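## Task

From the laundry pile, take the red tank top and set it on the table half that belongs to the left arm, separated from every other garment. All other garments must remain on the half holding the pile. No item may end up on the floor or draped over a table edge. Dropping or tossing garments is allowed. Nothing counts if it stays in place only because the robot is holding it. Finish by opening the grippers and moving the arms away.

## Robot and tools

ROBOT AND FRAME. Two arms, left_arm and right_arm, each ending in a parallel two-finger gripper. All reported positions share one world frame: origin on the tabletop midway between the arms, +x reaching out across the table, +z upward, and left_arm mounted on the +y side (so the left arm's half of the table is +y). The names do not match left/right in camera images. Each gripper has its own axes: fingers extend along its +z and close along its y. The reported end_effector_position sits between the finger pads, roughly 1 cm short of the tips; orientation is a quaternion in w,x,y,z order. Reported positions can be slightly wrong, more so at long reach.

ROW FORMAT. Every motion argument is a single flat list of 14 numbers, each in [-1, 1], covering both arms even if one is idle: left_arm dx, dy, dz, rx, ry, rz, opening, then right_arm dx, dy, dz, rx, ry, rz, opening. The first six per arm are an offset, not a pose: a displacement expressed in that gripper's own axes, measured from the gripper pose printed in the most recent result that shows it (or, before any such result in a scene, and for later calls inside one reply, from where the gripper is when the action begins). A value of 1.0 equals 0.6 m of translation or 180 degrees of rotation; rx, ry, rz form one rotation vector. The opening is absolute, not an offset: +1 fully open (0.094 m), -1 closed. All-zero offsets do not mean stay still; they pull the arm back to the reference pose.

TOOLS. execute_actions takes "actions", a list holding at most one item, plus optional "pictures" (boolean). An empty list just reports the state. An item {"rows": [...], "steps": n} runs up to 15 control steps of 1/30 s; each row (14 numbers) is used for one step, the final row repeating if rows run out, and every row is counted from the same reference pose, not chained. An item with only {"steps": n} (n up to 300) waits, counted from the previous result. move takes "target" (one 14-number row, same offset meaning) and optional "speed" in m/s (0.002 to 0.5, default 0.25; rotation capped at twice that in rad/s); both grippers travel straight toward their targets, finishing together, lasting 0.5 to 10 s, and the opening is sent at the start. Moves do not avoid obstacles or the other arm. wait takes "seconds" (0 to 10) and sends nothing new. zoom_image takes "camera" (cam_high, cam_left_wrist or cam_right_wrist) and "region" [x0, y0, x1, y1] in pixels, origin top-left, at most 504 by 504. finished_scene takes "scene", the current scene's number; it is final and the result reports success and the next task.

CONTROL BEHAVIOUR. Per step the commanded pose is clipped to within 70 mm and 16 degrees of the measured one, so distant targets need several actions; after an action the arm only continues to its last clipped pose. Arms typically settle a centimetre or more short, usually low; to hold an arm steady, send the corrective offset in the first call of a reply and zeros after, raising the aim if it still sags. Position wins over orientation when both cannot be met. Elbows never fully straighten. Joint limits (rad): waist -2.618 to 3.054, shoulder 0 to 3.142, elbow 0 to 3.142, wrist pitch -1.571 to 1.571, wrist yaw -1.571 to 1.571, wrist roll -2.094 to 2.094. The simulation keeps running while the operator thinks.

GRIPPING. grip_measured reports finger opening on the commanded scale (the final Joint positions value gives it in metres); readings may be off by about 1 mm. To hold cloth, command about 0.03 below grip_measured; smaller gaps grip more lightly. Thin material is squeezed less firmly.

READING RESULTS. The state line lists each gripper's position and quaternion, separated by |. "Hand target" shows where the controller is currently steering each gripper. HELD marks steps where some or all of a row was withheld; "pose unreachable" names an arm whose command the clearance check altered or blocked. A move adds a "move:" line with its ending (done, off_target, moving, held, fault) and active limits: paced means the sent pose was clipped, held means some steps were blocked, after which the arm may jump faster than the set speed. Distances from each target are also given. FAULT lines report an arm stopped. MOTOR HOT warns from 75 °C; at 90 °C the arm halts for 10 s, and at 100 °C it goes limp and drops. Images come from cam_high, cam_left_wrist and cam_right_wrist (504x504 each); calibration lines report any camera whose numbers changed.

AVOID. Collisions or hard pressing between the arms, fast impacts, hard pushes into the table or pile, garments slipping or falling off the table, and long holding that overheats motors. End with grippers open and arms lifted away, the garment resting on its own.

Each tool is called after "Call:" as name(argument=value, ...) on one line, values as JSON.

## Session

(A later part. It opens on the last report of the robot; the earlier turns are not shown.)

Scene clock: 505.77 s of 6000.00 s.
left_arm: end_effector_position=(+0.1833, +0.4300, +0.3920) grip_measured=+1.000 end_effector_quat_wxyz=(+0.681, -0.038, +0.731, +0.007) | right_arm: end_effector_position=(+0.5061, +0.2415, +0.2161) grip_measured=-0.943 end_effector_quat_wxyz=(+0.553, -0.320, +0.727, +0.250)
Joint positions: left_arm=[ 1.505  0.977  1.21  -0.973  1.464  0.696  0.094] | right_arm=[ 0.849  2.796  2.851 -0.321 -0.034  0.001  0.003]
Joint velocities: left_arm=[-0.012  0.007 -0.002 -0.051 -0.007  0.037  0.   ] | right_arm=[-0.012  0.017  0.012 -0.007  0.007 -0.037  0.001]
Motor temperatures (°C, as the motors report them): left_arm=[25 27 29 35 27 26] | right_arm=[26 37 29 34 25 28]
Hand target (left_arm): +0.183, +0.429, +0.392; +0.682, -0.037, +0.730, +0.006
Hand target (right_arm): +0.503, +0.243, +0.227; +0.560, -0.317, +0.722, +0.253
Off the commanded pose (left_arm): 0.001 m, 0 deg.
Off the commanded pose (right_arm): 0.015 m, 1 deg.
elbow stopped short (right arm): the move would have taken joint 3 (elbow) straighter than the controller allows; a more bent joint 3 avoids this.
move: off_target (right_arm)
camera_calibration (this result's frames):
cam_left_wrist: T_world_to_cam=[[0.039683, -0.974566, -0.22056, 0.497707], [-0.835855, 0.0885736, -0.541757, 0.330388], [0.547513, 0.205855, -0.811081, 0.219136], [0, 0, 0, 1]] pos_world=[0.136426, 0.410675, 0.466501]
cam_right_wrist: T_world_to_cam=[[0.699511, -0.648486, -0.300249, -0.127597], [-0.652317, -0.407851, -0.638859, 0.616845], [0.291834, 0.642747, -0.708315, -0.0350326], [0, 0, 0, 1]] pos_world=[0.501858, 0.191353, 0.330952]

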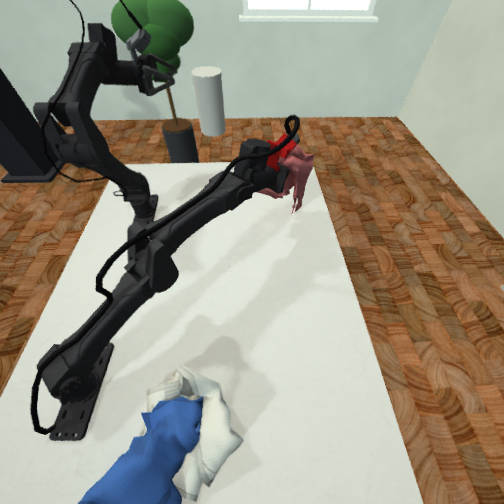

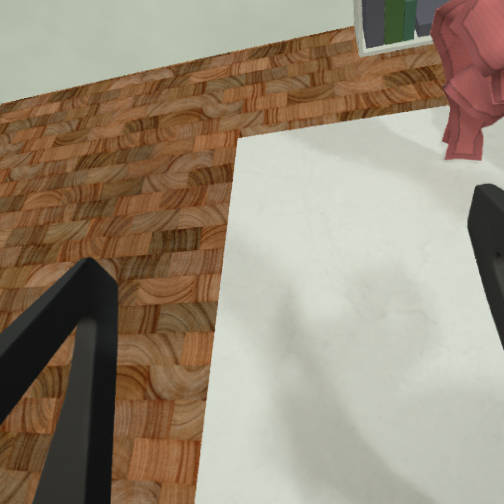

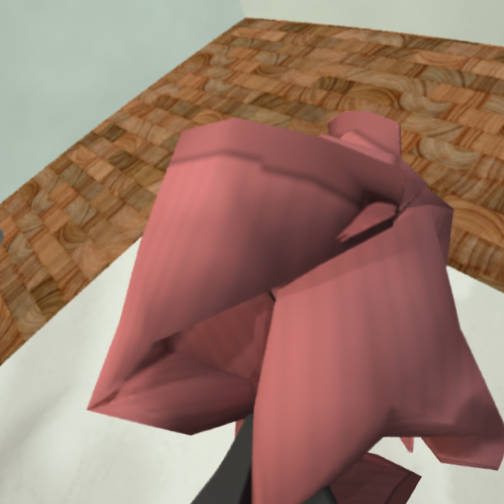

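Call:
execute_actions(actions=[{"rows": [[0,0,0,0,0,0,1, 0,0,0,0,0,0,1]], "steps": 15}])

Scene clock: 511.20 s of 6000.00 s.
left_arm: end_effector_position=(+0.1832, +0.4306, +0.3914) grip_measured=+1.000 end_effector_quat_wxyz=(+0.680, -0.039, +0.732, +0.008) | right_arm: end_effector_position=(+0.5061, +0.2415, +0.2160) grip_measured=+1.000 end_effector_quat_wxyz=(+0.553, -0.320, +0.727, +0.250)
Joint positions: left_arm=[ 1.505  0.977  1.21  -0.973  1.459  0.696  0.094] | right_arm=[ 0.849  2.796  2.851 -0.322 -0.034  0.001  0.094]
Joint velocities: left_arm=[-0.002  0.002 -0.012 -0.037  0.007  0.037  0.   ] | right_arm=[-0.002  0.007  0.012 -0.022 -0.007  0.007  0.   ]
Motor temperatures (°C, as the motors report them): left_arm=[25 27 29 35 27 26] | right_arm=[26 38 29 34 25 28]
Hand target (left_arm): +0.183, +0.430, +0.392; +0.681, -0.038, +0.731, +0.007
Hand target (right_arm): +0.506, +0.242, +0.216; +0.553, -0.320, +0.727, +0.250
Off the commanded pose (left_arm): 0.001 m, 0 deg.
Off the commanded pose (right_arm): 0.000 m, 0 deg.
Steps of this call (steps 1 to 148: nothing new was sent; steps 149 to 163: all 15 steps of this action). Readings (end_effector_position):
149: left_arm (+0.1833, +0.4301, +0.3919) | right_arm (+0.5061, +0.2415, +0.2160)
150: left_arm (+0.1832, +0.4302, +0.3918) | right_arm (+0.5061, +0.2415, +0.2160)
152: left_arm (+0.1832, +0.4304, +0.3917) | right_arm (+0.5061, +0.2415, +0.2160)
156: left_arm (+0.1832, +0.4305, +0.3915) | right_arm (+0.5061, +0.2415, +0.2160)
163: the state above
camera_calibration (this result's frames):
cam_left_wrist: T_world_to_cam=[[0.042294, -0.974416, -0.220737, 0.497701], [-0.837819, 0.0857738, -0.539168, 0.330524], [0.544307, 0.207741, -0.812757, 0.219043], [0, 0, 0, 1]] pos_world=[0.136643, 0.411113, 0.466097]
cam_right_wrist: T_world_to_cam=[[0.699432, -0.648569, -0.300256, -0.127563], [-0.652486, -0.408026, -0.638574, 0.616834], [0.291647, 0.642552, -0.708568, -0.034884], [0, 0, 0, 1]] pos_world=[0.501871, 0.191366, 0.330875]

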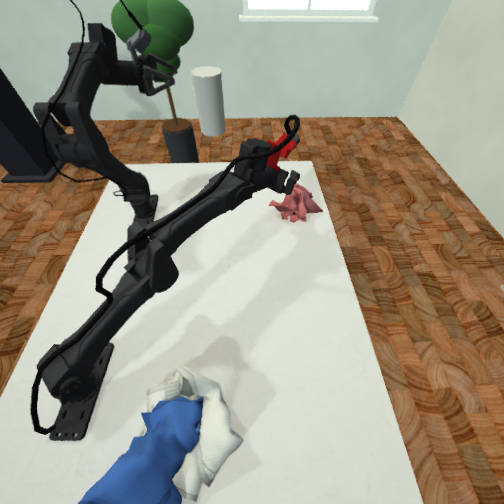

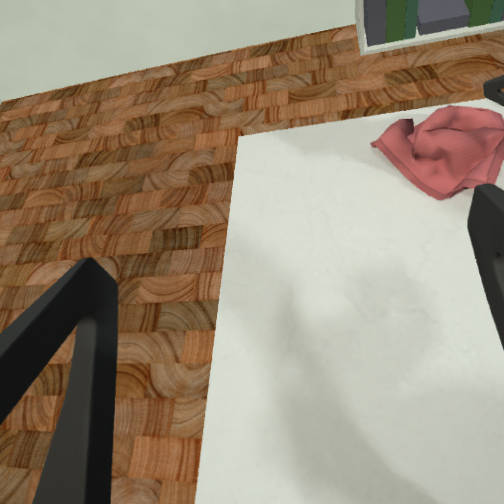

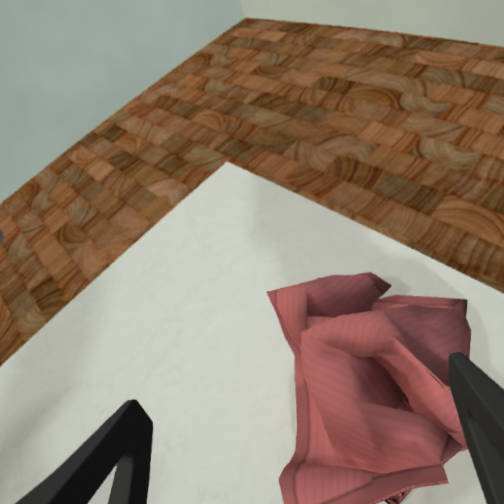

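Call:
move(target=[0,0,0,0,0,0,1, -0.1251,-0.2414,-0.716,0.2339,0.156,0.1332,1], speed=0.4)

Scene clock: 545.37 s of 6000.00 s.
left_arm: end_effector_position=(+0.1831, +0.4313, +0.3908) grip_measured=+1.000 end_effector_quat_wxyz=(+0.679, -0.041, +0.733, +0.010) | right_arm: end_effector_position=(+0.3558, -0.1417, +0.4094) grip_measured=+1.000 end_effector_quat_wxyz=(+0.403, -0.010, +0.915, +0.015)
Joint positions: left_arm=[ 1.505  0.977  1.21  -0.973  1.454  0.696  0.094] | right_arm=[ 0.63   1.829  2.55  -1.537  0.388  0.407  0.094]
Joint velocities: left_arm=[ 0.007  0.002 -0.012 -0.066 -0.007 -0.007  0.   ] | right_arm=[ 0.007  0.007 -0.017  0.007  0.037 -0.007  0.   ]
Motor temperatures (°C, as the motors report them): left_arm=[25 27 29 34 27 26] | right_arm=[26 42 29 36 25 28]
Hand target (left_arm): +0.183, +0.431, +0.391; +0.680, -0.039, +0.732, +0.008
Hand target (right_arm): +0.356, -0.146, +0.407; +0.399, -0.005, +0.917, +0.006
Off the commanded pose (left_arm): 0.001 m, 0 deg.
Off the commanded pose (right_arm): 0.013 m, 4 deg.
joint sent to its limit (right arm) — the command would take joint 4 (wrist pitch) past its lower limit, so that joint was sent only as far as its limit.
After step 190, 25.73 s passed at rest.
move: off_target (right_arm); limits=paced
camera_calibration (this result's frames):
cam_left_wrist: T_world_to_cam=[[0.0451214, -0.974244, -0.220937, 0.497693], [-0.839927, 0.082733, -0.536357, 0.330672], [0.540821, 0.209772, -0.81456, 0.218943], [0, 0, 0, 1]] pos_world=[0.136875, 0.411589, 0.465659]
cam_right_wrist: T_world_to_cam=[[-0.114647, -0.955797, -0.270753, 0.0211838], [-0.956732, 0.179607, -0.228922, 0.509665], [0.267432, 0.232793, -0.935033, 0.43549], [0, 0, 0, 1]] pos_world=[0.373577, -0.172671, 0.529607]

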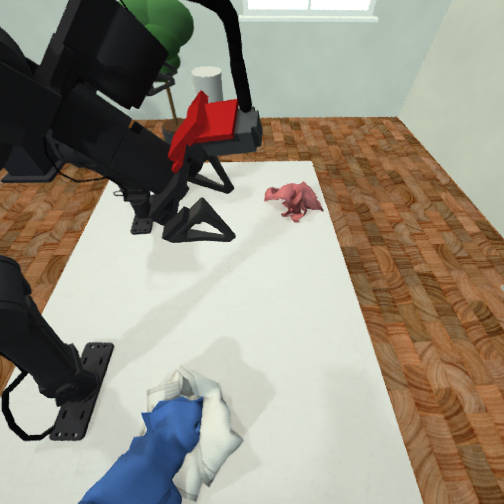

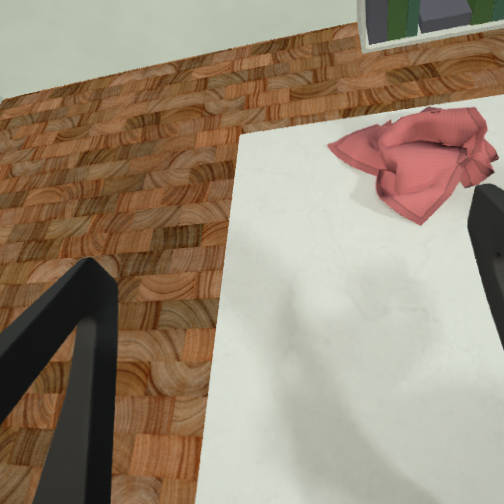

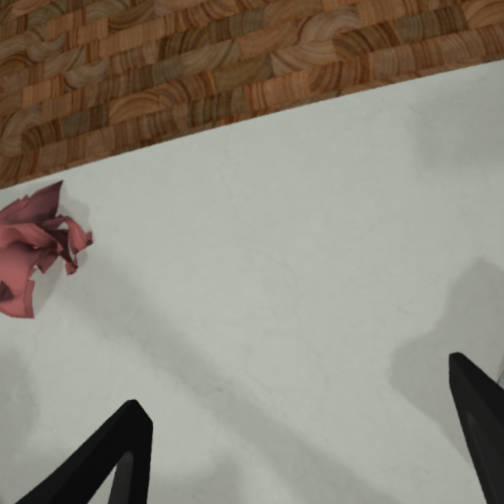

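Call:
zoom_image(camera="cam_high", region=[230, 150, 370, 250])

Region (230, 150, 370, 250) of cam_high's 504x504 image, scaled by 3.600, with more detail than that image has; it fills the top 360 rows of this view, and the rest is white.

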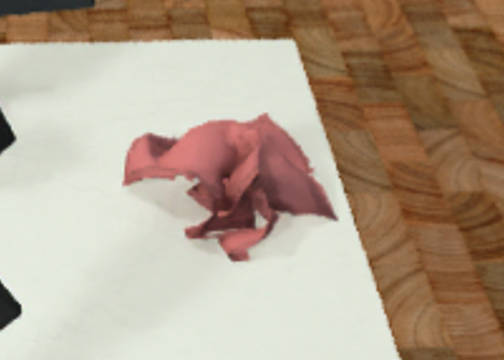

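Call:
move(target=[0.4144,-0.279,0.6422,0.0144,0.281,0.0237,1, 0.2253,-0.5482,0.0575,0,0.264,0,1], speed=0.3)

Scene clock: 593.20 s of 6000.00 s.
left_arm: end_effector_position=(+0.5464, +0.2862, +0.0884) grip_measured=+1.000 end_effector_quat_wxyz=(+0.266, +0.004, +0.964, +0.005) | right_arm: end_effector_position=(+0.2981, -0.4796, +0.2820) grip_measured=+1.000 end_effector_quat_wxyz=(+0.153, -0.004, +0.985, -0.083)
Joint positions: left_arm=[-0.019  2.155  1.767 -0.645  0.009  0.037  0.094] | right_arm=[-0.487  1.705  2.031 -1.546 -0.014 -0.537  0.094]
Joint velocities: left_arm=[-0.002 -0.012  0.007 -0.066 -0.066  0.051  0.   ] | right_arm=[-0.007 -0.007 -0.007 -0.037 -0.022 -0.066  0.   ]
Motor temperatures (°C, as the motors report them): left_arm=[25 28 29 33 27 26] | right_arm=[26 34 28 33 25 28]
Hand target (left_arm): +0.555, +0.287, +0.113; +0.292, -0.001, +0.956, +0.008
Hand target (right_arm): +0.298, -0.477, +0.282; +0.149, -0.013, +0.985, -0.085
Off the commanded pose (left_arm): 0.035 m, 4 deg.
Off the commanded pose (right_arm): 0.010 m, 21 deg; orientation clipped at the last step of the last action.
joint sent to its limit (right arm) — the command would take joint 4 (wrist pitch) past its lower limit, so that joint was sent only as far as its limit.
After step 90, 42.37 s passed at rest.
move: off_target (left_arm, right_arm); limits=paced
camera_calibration (this result's frames):
cam_left_wrist: T_world_to_cam=[[-0.233357, -0.962162, -0.140673, 0.414737], [-0.912375, 0.166614, 0.373914, 0.420715], [-0.336327, 0.215602, -0.916733, 0.293207], [0, 0, 0, 1]] pos_world=[0.579245, 0.265732, 0.169824]
cam_right_wrist: T_world_to_cam=[[-0.267702, -0.963429, 0.0118492, -0.380631], [-0.93612, 0.262985, 0.23349, 0.389493], [-0.228067, 0.0514134, -0.972287, 0.481705], [0, 0, 0, 1]] pos_world=[0.372578, -0.493908, 0.381923]

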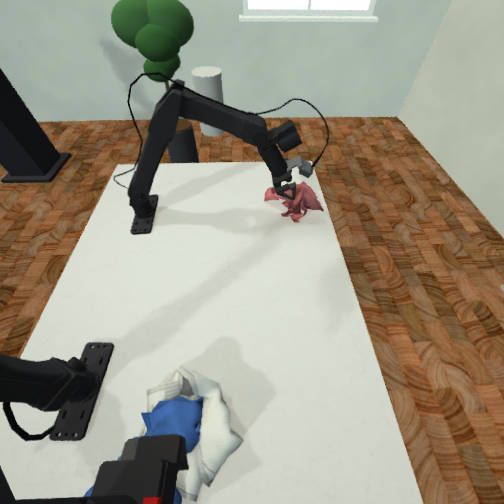

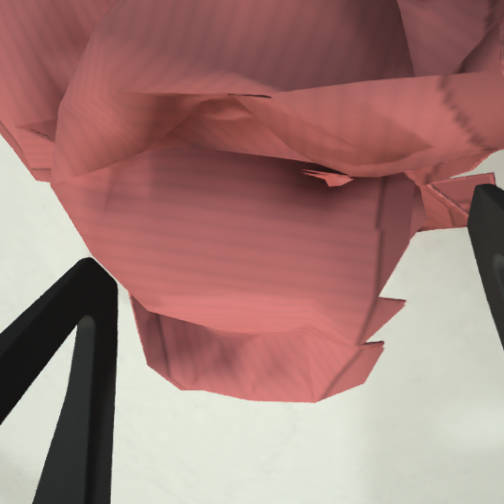

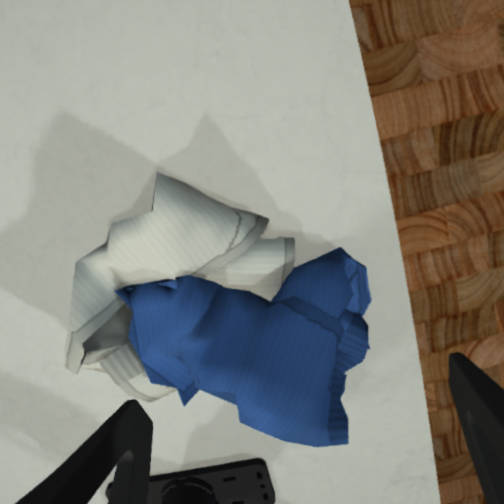

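Call:
move(target=[0,0,0.15,0,0,0,1, 0,0,0,0,0,0,1], speed=0.1)

Scene clock: 608.97 s of 6000.00 s.
left_arm: end_effector_position=(+0.5890, +0.2868, +0.0150) grip_measured=+1.000 end_effector_quat_wxyz=(+0.265, +0.004, +0.964, +0.002) | right_arm: end_effector_position=(+0.2979, -0.4799, +0.2820) grip_measured=+1.000 end_effector_quat_wxyz=(+0.153, -0.005, +0.985, -0.084)
Joint positions: left_arm=[-0.018  2.402  1.89  -0.522  0.014  0.036  0.094] | right_arm=[-0.487  1.705  2.031 -1.546 -0.012 -0.539  0.094]
Joint velocities: left_arm=[-0.012 -0.017  0.007  0.007 -0.066  0.007  0.   ] | right_arm=[ 0.002  0.017  0.002 -0.051  0.022  0.051  0.   ]
Motor temperatures (°C, as the motors report them): left_arm=[25 30 30 33 27 26] | right_arm=[26 34 28 32 25 28]
Hand target (left_arm): +0.593, +0.287, +0.012; +0.266, +0.004, +0.964, +0.005
Hand target (right_arm): +0.298, -0.480, +0.282; +0.153, -0.004, +0.985, -0.083
Off the commanded pose (left_arm): 0.005 m, 0 deg.
Off the commanded pose (right_arm): 0.000 m, 0 deg.
After step 90, 11.47 s passed at rest.
move: done
camera_calibration (this result's frames):
cam_left_wrist: T_world_to_cam=[[-0.234864, -0.962562, -0.135328, 0.415841], [-0.911629, 0.169814, 0.374293, 0.485607], [-0.3373, 0.211277, -0.917383, 0.241947], [0, 0, 0, 1]] pos_world=[0.621968, 0.266692, 0.096473]
cam_right_wrist: T_world_to_cam=[[-0.266936, -0.963611, 0.0140906, -0.381907], [-0.936055, 0.262724, 0.234046, 0.38911], [-0.229231, 0.0492855, -0.972124, 0.480956], [0, 0, 0, 1]] pos_world=[0.372533, -0.493943, 0.381861]

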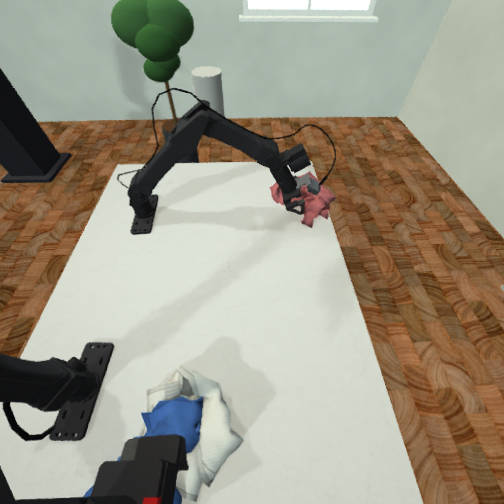

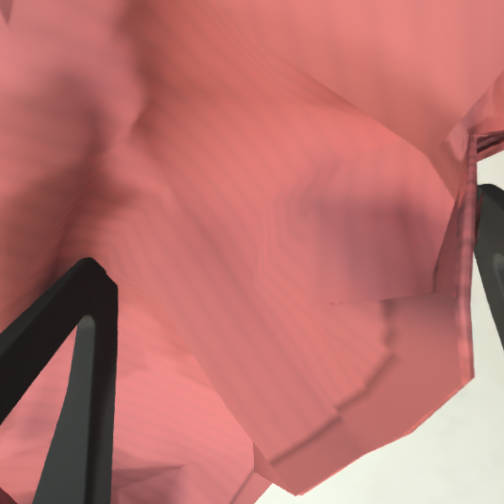

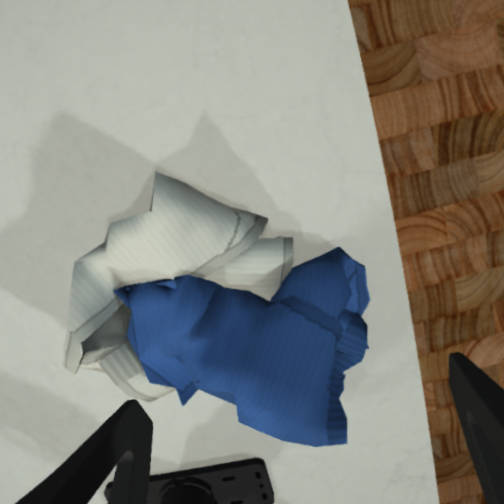

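Call:
execute_actions(actions=[{"rows": [[0,0,0,0,0,0,0.85, 0,0,0,0,0,0,1],[0,0,0,0,0,0,0.7, 0,0,0,0,0,0,1],[0,0,0,0,0,0,0.55, 0,0,0,0,0,0,1],[0,0,0,0,0,0,0.4, 0,0,0,0,0,0,1],[0,0,0,0,0,0,0.25, 0,0,0,0,0,0,1],[0,0,0,0,0,0,0.1, 0,0,0,0,0,0,1],[0,0,0,0,0,0,-0.05, 0,0,0,0,0,0,1],[0,0,0,0,0,0,-0.2, 0,0,0,0,0,0,1],[0,0,0,0,0,0,-0.35, 0,0,0,0,0,0,1],[0,0,0,0,0,0,-0.5, 0,0,0,0,0,0,1],[0,0,0,0,0,0,-0.6, 0,0,0,0,0,0,1],[0,0,0,0,0,0,-0.7, 0,0,0,0,0,0,1],[0,0,0,0,0,0,-0.8, 0,0,0,0,0,0,1],[0,0,0,0,0,0,-0.9, 0,0,0,0,0,0,1],[0,0,0,0,0,0,-1, 0,0,0,0,0,0,1]], "steps": 15}], pictures=false)

Call:
execute_actions(actions=[{"rows": [[0,0,0,0,0,0,-1, 0,0,0,0,0,0,1]], "steps": 10}])

Scene clock: 622.90 s of 6000.00 s.
left_arm: end_effector_position=(+0.5902, +0.2876, +0.0157) grip_measured=-0.939 end_effector_quat_wxyz=(+0.268, +0.004, +0.964, +0.004) | right_arm: end_effector_position=(+0.2979, -0.4799, +0.2820) grip_measured=+1.000 end_effector_quat_wxyz=(+0.153, -0.005, +0.985, -0.084)
Joint positions: left_arm=[-0.018  2.402  1.89  -0.516  0.01   0.036  0.003] | right_arm=[-0.487  1.705  2.031 -1.546 -0.012 -0.539  0.094]
Joint velocities: left_arm=[-0.007  0.012  0.017  0.007 -0.007 -0.051 -0.091] | right_arm=[-0.012 -0.002 -0.012 -0.007 -0.007 -0.037  0.   ]
Motor temperatures (°C, as the motors report them): left_arm=[25 31 30 32 27 26] | right_arm=[26 34 28 32 25 28]
Hand target (left_arm): +0.589, +0.287, +0.015; +0.265, +0.004, +0.964, +0.002
Hand target (right_arm): +0.298, -0.480, +0.282; +0.153, -0.005, +0.985, -0.084
Off the commanded pose (left_arm): 0.002 m, 0 deg.
Off the commanded pose (right_arm): 0.000 m, 0 deg.
Steps of this call (steps 1 to 100: nothing new was sent; then 10.10 s passed at rest; steps 101 to 115: all 15 steps of this action). Readings (end_effector_position):
101: left_arm (+0.5892, +0.2867, +0.0151) | right_arm (+0.2979, -0.4799, +0.2820)
102: left_arm (+0.5897, +0.2867, +0.0154) | right_arm (+0.2979, -0.4799, +0.2820)
104: left_arm (+0.5899, +0.2868, +0.0155) | right_arm (+0.2979, -0.4799, +0.2820)
108: left_arm (+0.5899, +0.2871, +0.0155) | right_arm (+0.2979, -0.4799, +0.2820)
115: the state above

Scene clock: 623.23 s of 6000.00 s.
left_arm: end_effector_position=(+0.5910, +0.2880, +0.0162) grip_measured=-0.978 end_effector_quat_wxyz=(+0.270, +0.004, +0.963, +0.006) | right_arm: end_effector_position=(+0.2979, -0.4799, +0.2820) grip_measured=+1.000 end_effector_quat_wxyz=(+0.153, -0.005, +0.985, -0.084)
Joint positions: left_arm=[-0.018  2.402  1.89  -0.512  0.007  0.036  0.001] | right_arm=[-0.487  1.705  2.031 -1.546 -0.012 -0.539  0.094]
Joint velocities: left_arm=[ 0.002 -0.012 -0.007  0.007  0.037  0.022 -0.   ] | right_arm=[ 0.007 -0.002 -0.017 -0.066  0.022 -0.037  0.   ]
Motor temperatures (°C, as the motors report them): left_arm=[25 31 30 32 27 26] | right_arm=[26 34 28 32 25 28]
Hand target (left_arm): +0.590, +0.287, +0.016; +0.268, +0.004, +0.963, +0.004
Hand target (right_arm): +0.298, -0.480, +0.282; +0.153, -0.005, +0.985, -0.084
Off the commanded pose (left_arm): 0.001 m, 0 deg.
Off the commanded pose (right_arm): 0.000 m, 0 deg.
Steps of this call (steps 1 to 10: all 10 steps of this action). Readings (end_effector_position):
1: left_arm (+0.5906, +0.2878, +0.0159) | right_arm (+0.2979, -0.4799, +0.2820)
2: left_arm (+0.5909, +0.2879, +0.0161) | right_arm (+0.2979, -0.4799, +0.2820)
4: left_arm (+0.5910, +0.2880, +0.0162) | right_arm (+0.2979, -0.4799, +0.2820)
8: left_arm (+0.5910, +0.2880, +0.0162) | right_arm (+0.2979, -0.4799, +0.2820)
10: the state above
camera_calibration (this result's frames):
cam_left_wrist: T_world_to_cam=[[-0.230156, -0.962523, -0.143449, 0.41505], [-0.915685, 0.164293, 0.366783, 0.49087], [-0.329469, 0.215771, -0.91918, 0.237565], [0, 0, 0, 1]] pos_world=[0.623278, 0.26759, 0.097861]
cam_right_wrist: T_world_to_cam=[[-0.266936, -0.963611, 0.0140906, -0.381907], [-0.936055, 0.262724, 0.234046, 0.38911], [-0.229231, 0.0492855, -0.972124, 0.480956], [0, 0, 0, 1]] pos_world=[0.372533, -0.493943, 0.381861]

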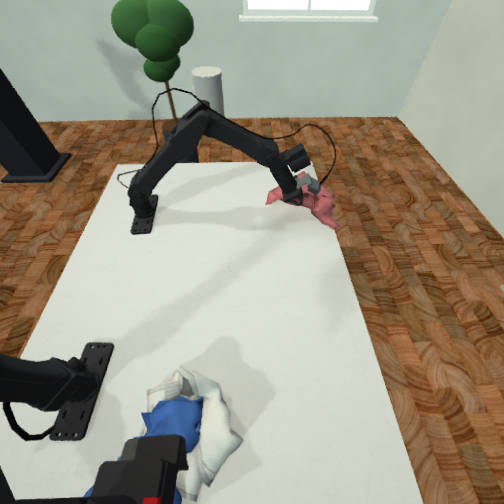

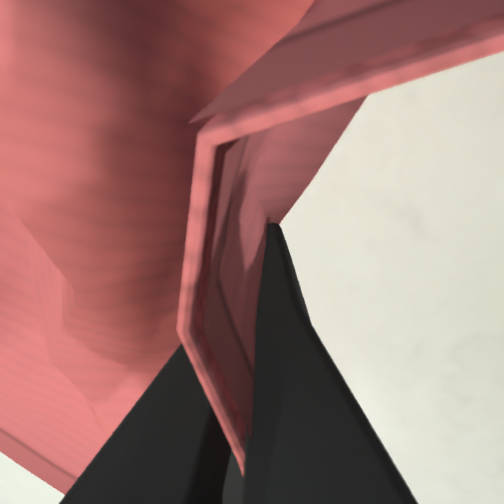

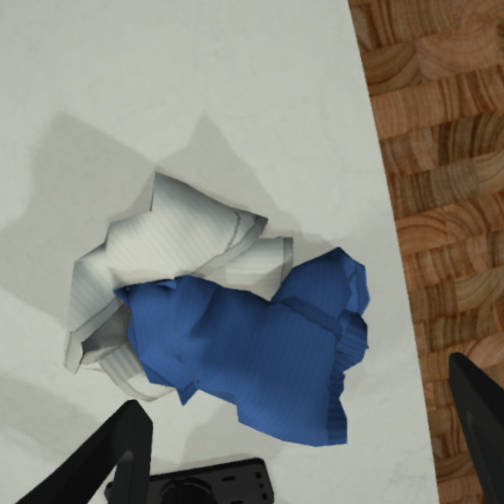

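Call:
move(target=[0.25,0,-0.23,0,0,0,-1, 0,0,0,0,0,0,1], speed=0.1)

Scene clock: 633.17 s of 6000.00 s.
left_arm: end_effector_position=(+0.3890, +0.2877, +0.0446) grip_measured=-0.978 end_effector_quat_wxyz=(+0.254, +0.002, +0.967, +0.008) | right_arm: end_effector_position=(+0.2979, -0.4799, +0.2820) grip_measured=+1.000 end_effector_quat_wxyz=(+0.153, -0.005, +0.985, -0.084)
Joint positions: left_arm=[-0.003  1.652  0.913 -0.317  0.008  0.049  0.001] | right_arm=[-0.487  1.705  2.031 -1.546 -0.012 -0.539  0.094]
Joint velocities: left_arm=[-0.002 -0.017  0.002  0.022 -0.007  0.037 -0.   ] | right_arm=[ 0.007 -0.012  0.002 -0.051  0.022  0.051  0.   ]
Motor temperatures (°C, as the motors report them): left_arm=[25 31 30 32 27 26] | right_arm=[26 34 28 31 25 28]
Hand target (left_arm): +0.391, +0.289, +0.054; +0.270, +0.004, +0.963, +0.006
Hand target (right_arm): +0.298, -0.480, +0.282; +0.153, -0.005, +0.985, -0.084
Off the commanded pose (left_arm): 0.012 m, 2 deg.
Off the commanded pose (right_arm): 0.000 m, 0 deg.
After step 90, 4.57 s passed at rest.
move: off_target (left_arm)
camera_calibration (this result's frames):
cam_left_wrist: T_world_to_cam=[[-0.230257, -0.962896, -0.140758, 0.372335], [-0.904295, 0.158286, 0.396479, 0.291517], [-0.359488, 0.218579, -0.907189, 0.207458], [0, 0, 0, 1]] pos_world=[0.423929, 0.267031, 0.125032]
cam_right_wrist: T_world_to_cam=[[-0.266936, -0.963611, 0.0140906, -0.381907], [-0.936055, 0.262724, 0.234046, 0.38911], [-0.229231, 0.0492855, -0.972124, 0.480956], [0, 0, 0, 1]] pos_world=[0.372533, -0.493943, 0.381861]

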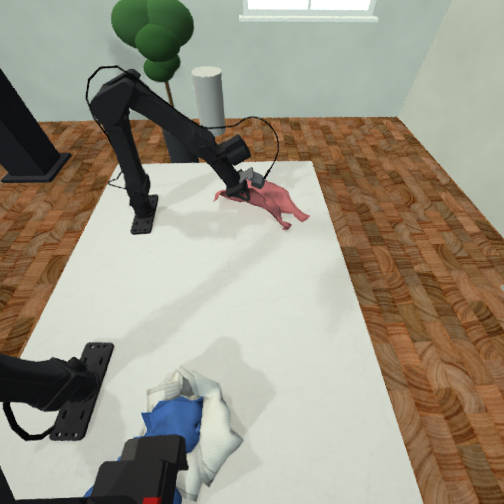

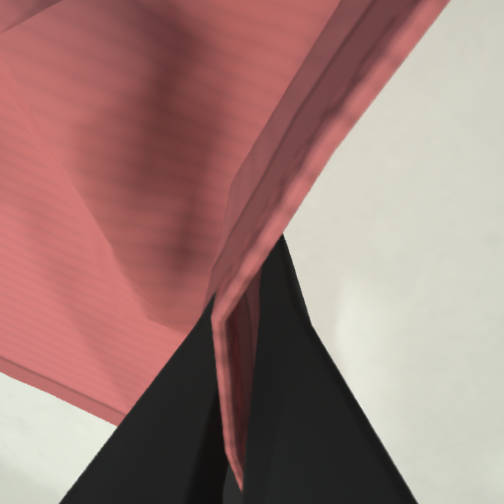

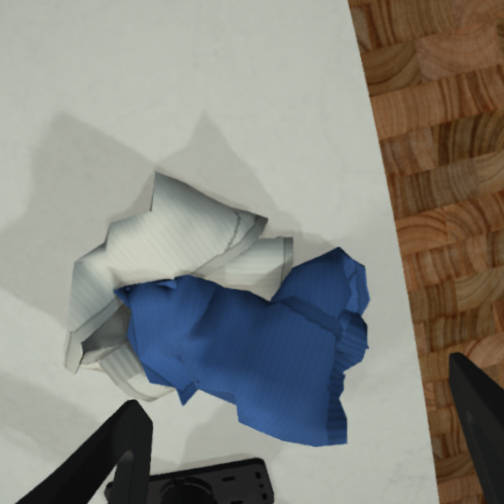

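Call:
move(target=[0.077,0,-0.066,0,0,0,-1, 0,0,0,0,0,0,1], speed=0.1)

Call:
execute_actions(actions=[{"rows": [[0,0,0,0,0,0,1, 0,0,0,0,0,0,1]], "steps": 15}], pictures=false)

Scene clock: 646.87 s of 6000.00 s.
left_arm: end_effector_position=(+0.3307, +0.2850, +0.0500) grip_measured=-0.978 end_effector_quat_wxyz=(+0.246, +0.003, +0.969, +0.008) | right_arm: end_effector_position=(+0.2979, -0.4799, +0.2820) grip_measured=+1.000 end_effector_quat_wxyz=(+0.153, -0.005, +0.985, -0.084)
Joint positions: left_arm=[-0.003  1.426  0.729 -0.376  0.008  0.05   0.001] | right_arm=[-0.487  1.705  2.031 -1.546 -0.012 -0.539  0.094]
Joint velocities: left_arm=[ 0.002 -0.002 -0.007  0.051  0.007 -0.007 -0.001] | right_arm=[-0.017  0.002  0.002 -0.051 -0.007 -0.051  0.   ]
Motor temperatures (°C, as the motors report them): left_arm=[25 31 29 32 27 26] | right_arm=[26 33 28 31 25 28]
Hand target (left_arm): +0.329, +0.288, +0.055; +0.254, +0.002, +0.967, +0.009
Hand target (right_arm): +0.298, -0.480, +0.282; +0.153, -0.005, +0.985, -0.084
Off the commanded pose (left_arm): 0.007 m, 1 deg.
Off the commanded pose (right_arm): 0.000 m, 0 deg.
After step 90, 9.73 s passed at rest.
move: done
camera_calibration (this result's frames):
cam_left_wrist: T_world_to_cam=[[-0.233977, -0.962597, -0.136606, 0.357973], [-0.896985, 0.159521, 0.412275, 0.233482], [-0.375063, 0.218996, -0.90076, 0.196701], [0, 0, 0, 1]] pos_world=[0.366962, 0.264262, 0.129823]
cam_right_wrist: T_world_to_cam=[[-0.266936, -0.963611, 0.0140906, -0.381907], [-0.936055, 0.262724, 0.234046, 0.38911], [-0.229231, 0.0492855, -0.972124, 0.480956], [0, 0, 0, 1]] pos_world=[0.372533, -0.493943, 0.381861]

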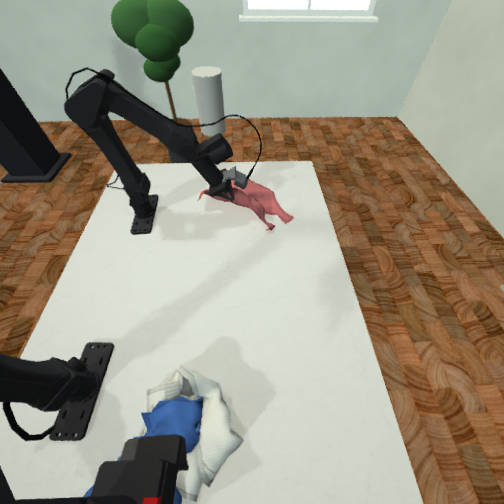

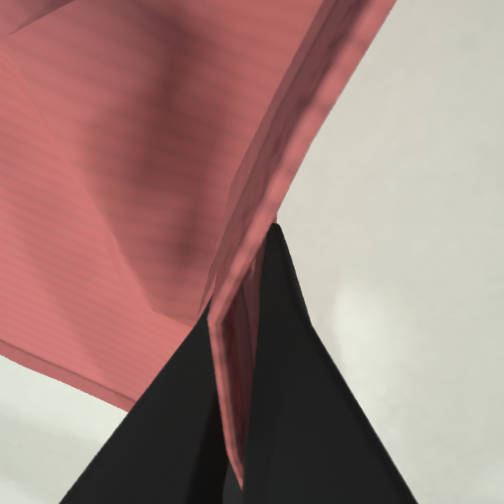

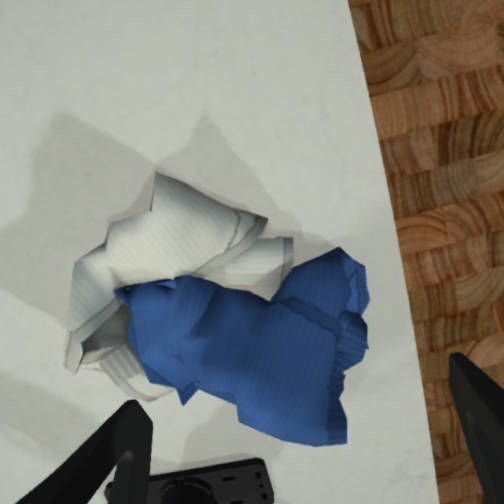

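Scene clock: 647.37 s of 6000.00 s.
left_arm: end_effector_position=(+0.3307, +0.2850, +0.0500) grip_measured=+1.000 end_effector_quat_wxyz=(+0.246, +0.003, +0.969, +0.008) | right_arm: end_effector_position=(+0.2979, -0.4799, +0.2820) grip_measured=+1.000 end_effector_quat_wxyz=(+0.153, -0.005, +0.985, -0.084)
Joint positions: left_arm=[-0.003  1.426  0.729 -0.376  0.008  0.05   0.094] | right_arm=[-0.487  1.705  2.031 -1.546 -0.012 -0.539  0.094]
Joint velocities: left_arm=[-0.002  0.002  0.007  0.022  0.007 -0.022  0.   ] | right_arm=[-0.007  0.012  0.017  0.007  0.037 -0.066  0.   ]
Motor temperatures (°C, as the motors report them): left_arm=[25 30 29 32 27 26] | right_arm=[26 33 28 31 25 28]
Hand target (left_arm): +0.331, +0.285, +0.050; +0.246, +0.003, +0.969, +0.008
Hand target (right_arm): +0.298, -0.480, +0.282; +0.153, -0.005, +0.985, -0.084
Off the commanded pose (left_arm): 0.000 m, 0 deg.
Off the commanded pose (right_arm): 0.000 m, 0 deg.
Steps of this call (steps 1 to 15: all 15 steps of this action). Readings (end_effector_position):
1: left_arm (+0.3307, +0.2850, +0.0500) | right_arm (+0.2979, -0.4799, +0.2820)
2: left_arm (+0.3307, +0.2850, +0.0500) | right_arm (+0.2979, -0.4799, +0.2820)
4: left_arm (+0.3307, +0.2850, +0.0500) | right_arm (+0.2979, -0.4799, +0.2820)
8: left_arm (+0.3307, +0.2850, +0.0500) | right_arm (+0.2979, -0.4799, +0.2820)
15: the state above

Call:
move(target=[-0.1945,0,-0.4633,0,-0.3,0,1, -0.056,0.1365,-0.1841,0,0,0,1], speed=0.3)

Scene clock: 661.87 s of 6000.00 s.
left_arm: end_effector_position=(+0.3017, +0.2770, +0.3205) grip_measured=+1.000 end_effector_quat_wxyz=(+0.631, +0.012, +0.776, +0.005) | right_arm: end_effector_position=(+0.3063, -0.3813, +0.3713) grip_measured=+1.000 end_effector_quat_wxyz=(+0.292, -0.014, +0.950, -0.112)
Joint positions: left_arm=[ 0.009  0.691  0.791 -0.306  0.064  0.037  0.094] | right_arm=[-0.151  1.535  2.142 -1.547  0.092 -0.255  0.094]
Joint velocities: left_arm=[ 0.002 -0.002 -0.017 -0.007 -0.007 -0.095  0.   ] | right_arm=[-0.002 -0.012  0.002  0.051  0.037  0.007  0.   ]
Motor temperatures (°C, as the motors report them): left_arm=[25 29 29 32 27 26] | right_arm=[26 33 28 31 25 28]
Hand target (left_arm): +0.299, +0.277, +0.347; +0.659, +0.009, +0.752, +0.002
Hand target (right_arm): +0.300, -0.379, +0.384; +0.310, -0.011, +0.943, -0.118
Off the commanded pose (left_arm): 0.030 m, 4 deg.
Off the commanded pose (right_arm): 0.014 m, 17 deg; orientation clipped at the last step of the last action.
joint sent to its limit (right arm) — the command would take joint 4 (wrist pitch) past its lower limit, so that joint was sent only as far as its limit.
After step 90, 9.43 s passed at rest.
move: off_target (left_arm, right_arm); limits=paced
camera_calibration (this result's frames):
cam_left_wrist: T_world_to_cam=[[-0.070342, -0.958053, -0.277825, 0.375099], [-0.889621, 0.186243, -0.416999, 0.353367], [0.451251, 0.217827, -0.865404, 0.170922], [0, 0, 0, 1]] pos_world=[0.26362, 0.256321, 0.399482]
cam_right_wrist: T_world_to_cam=[[-0.236525, -0.971622, 0.00245869, -0.29399], [-0.970156, 0.236027, -0.0555775, 0.457912], [0.0534201, -0.0155308, -0.998451, 0.463316], [0, 0, 0, 1]] pos_world=[0.34996, -0.386531, 0.488771]

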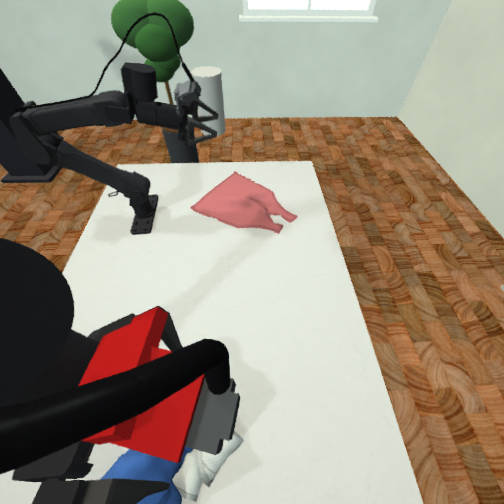

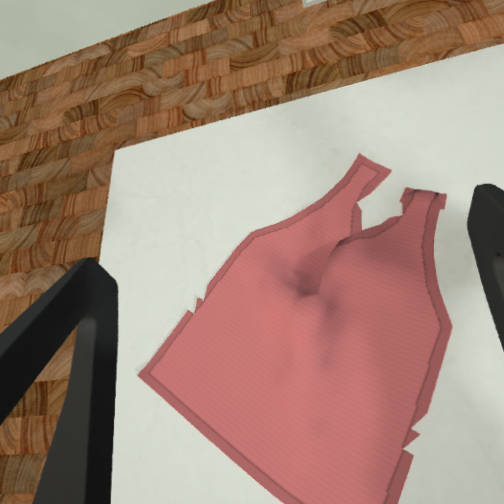

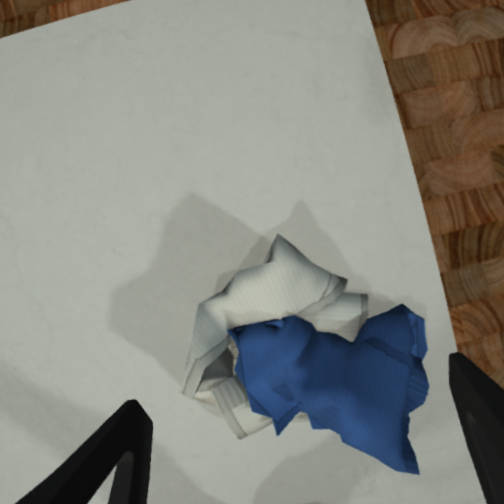

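Call:
finished_scene(scene=1)

The scene is finished: the task was done.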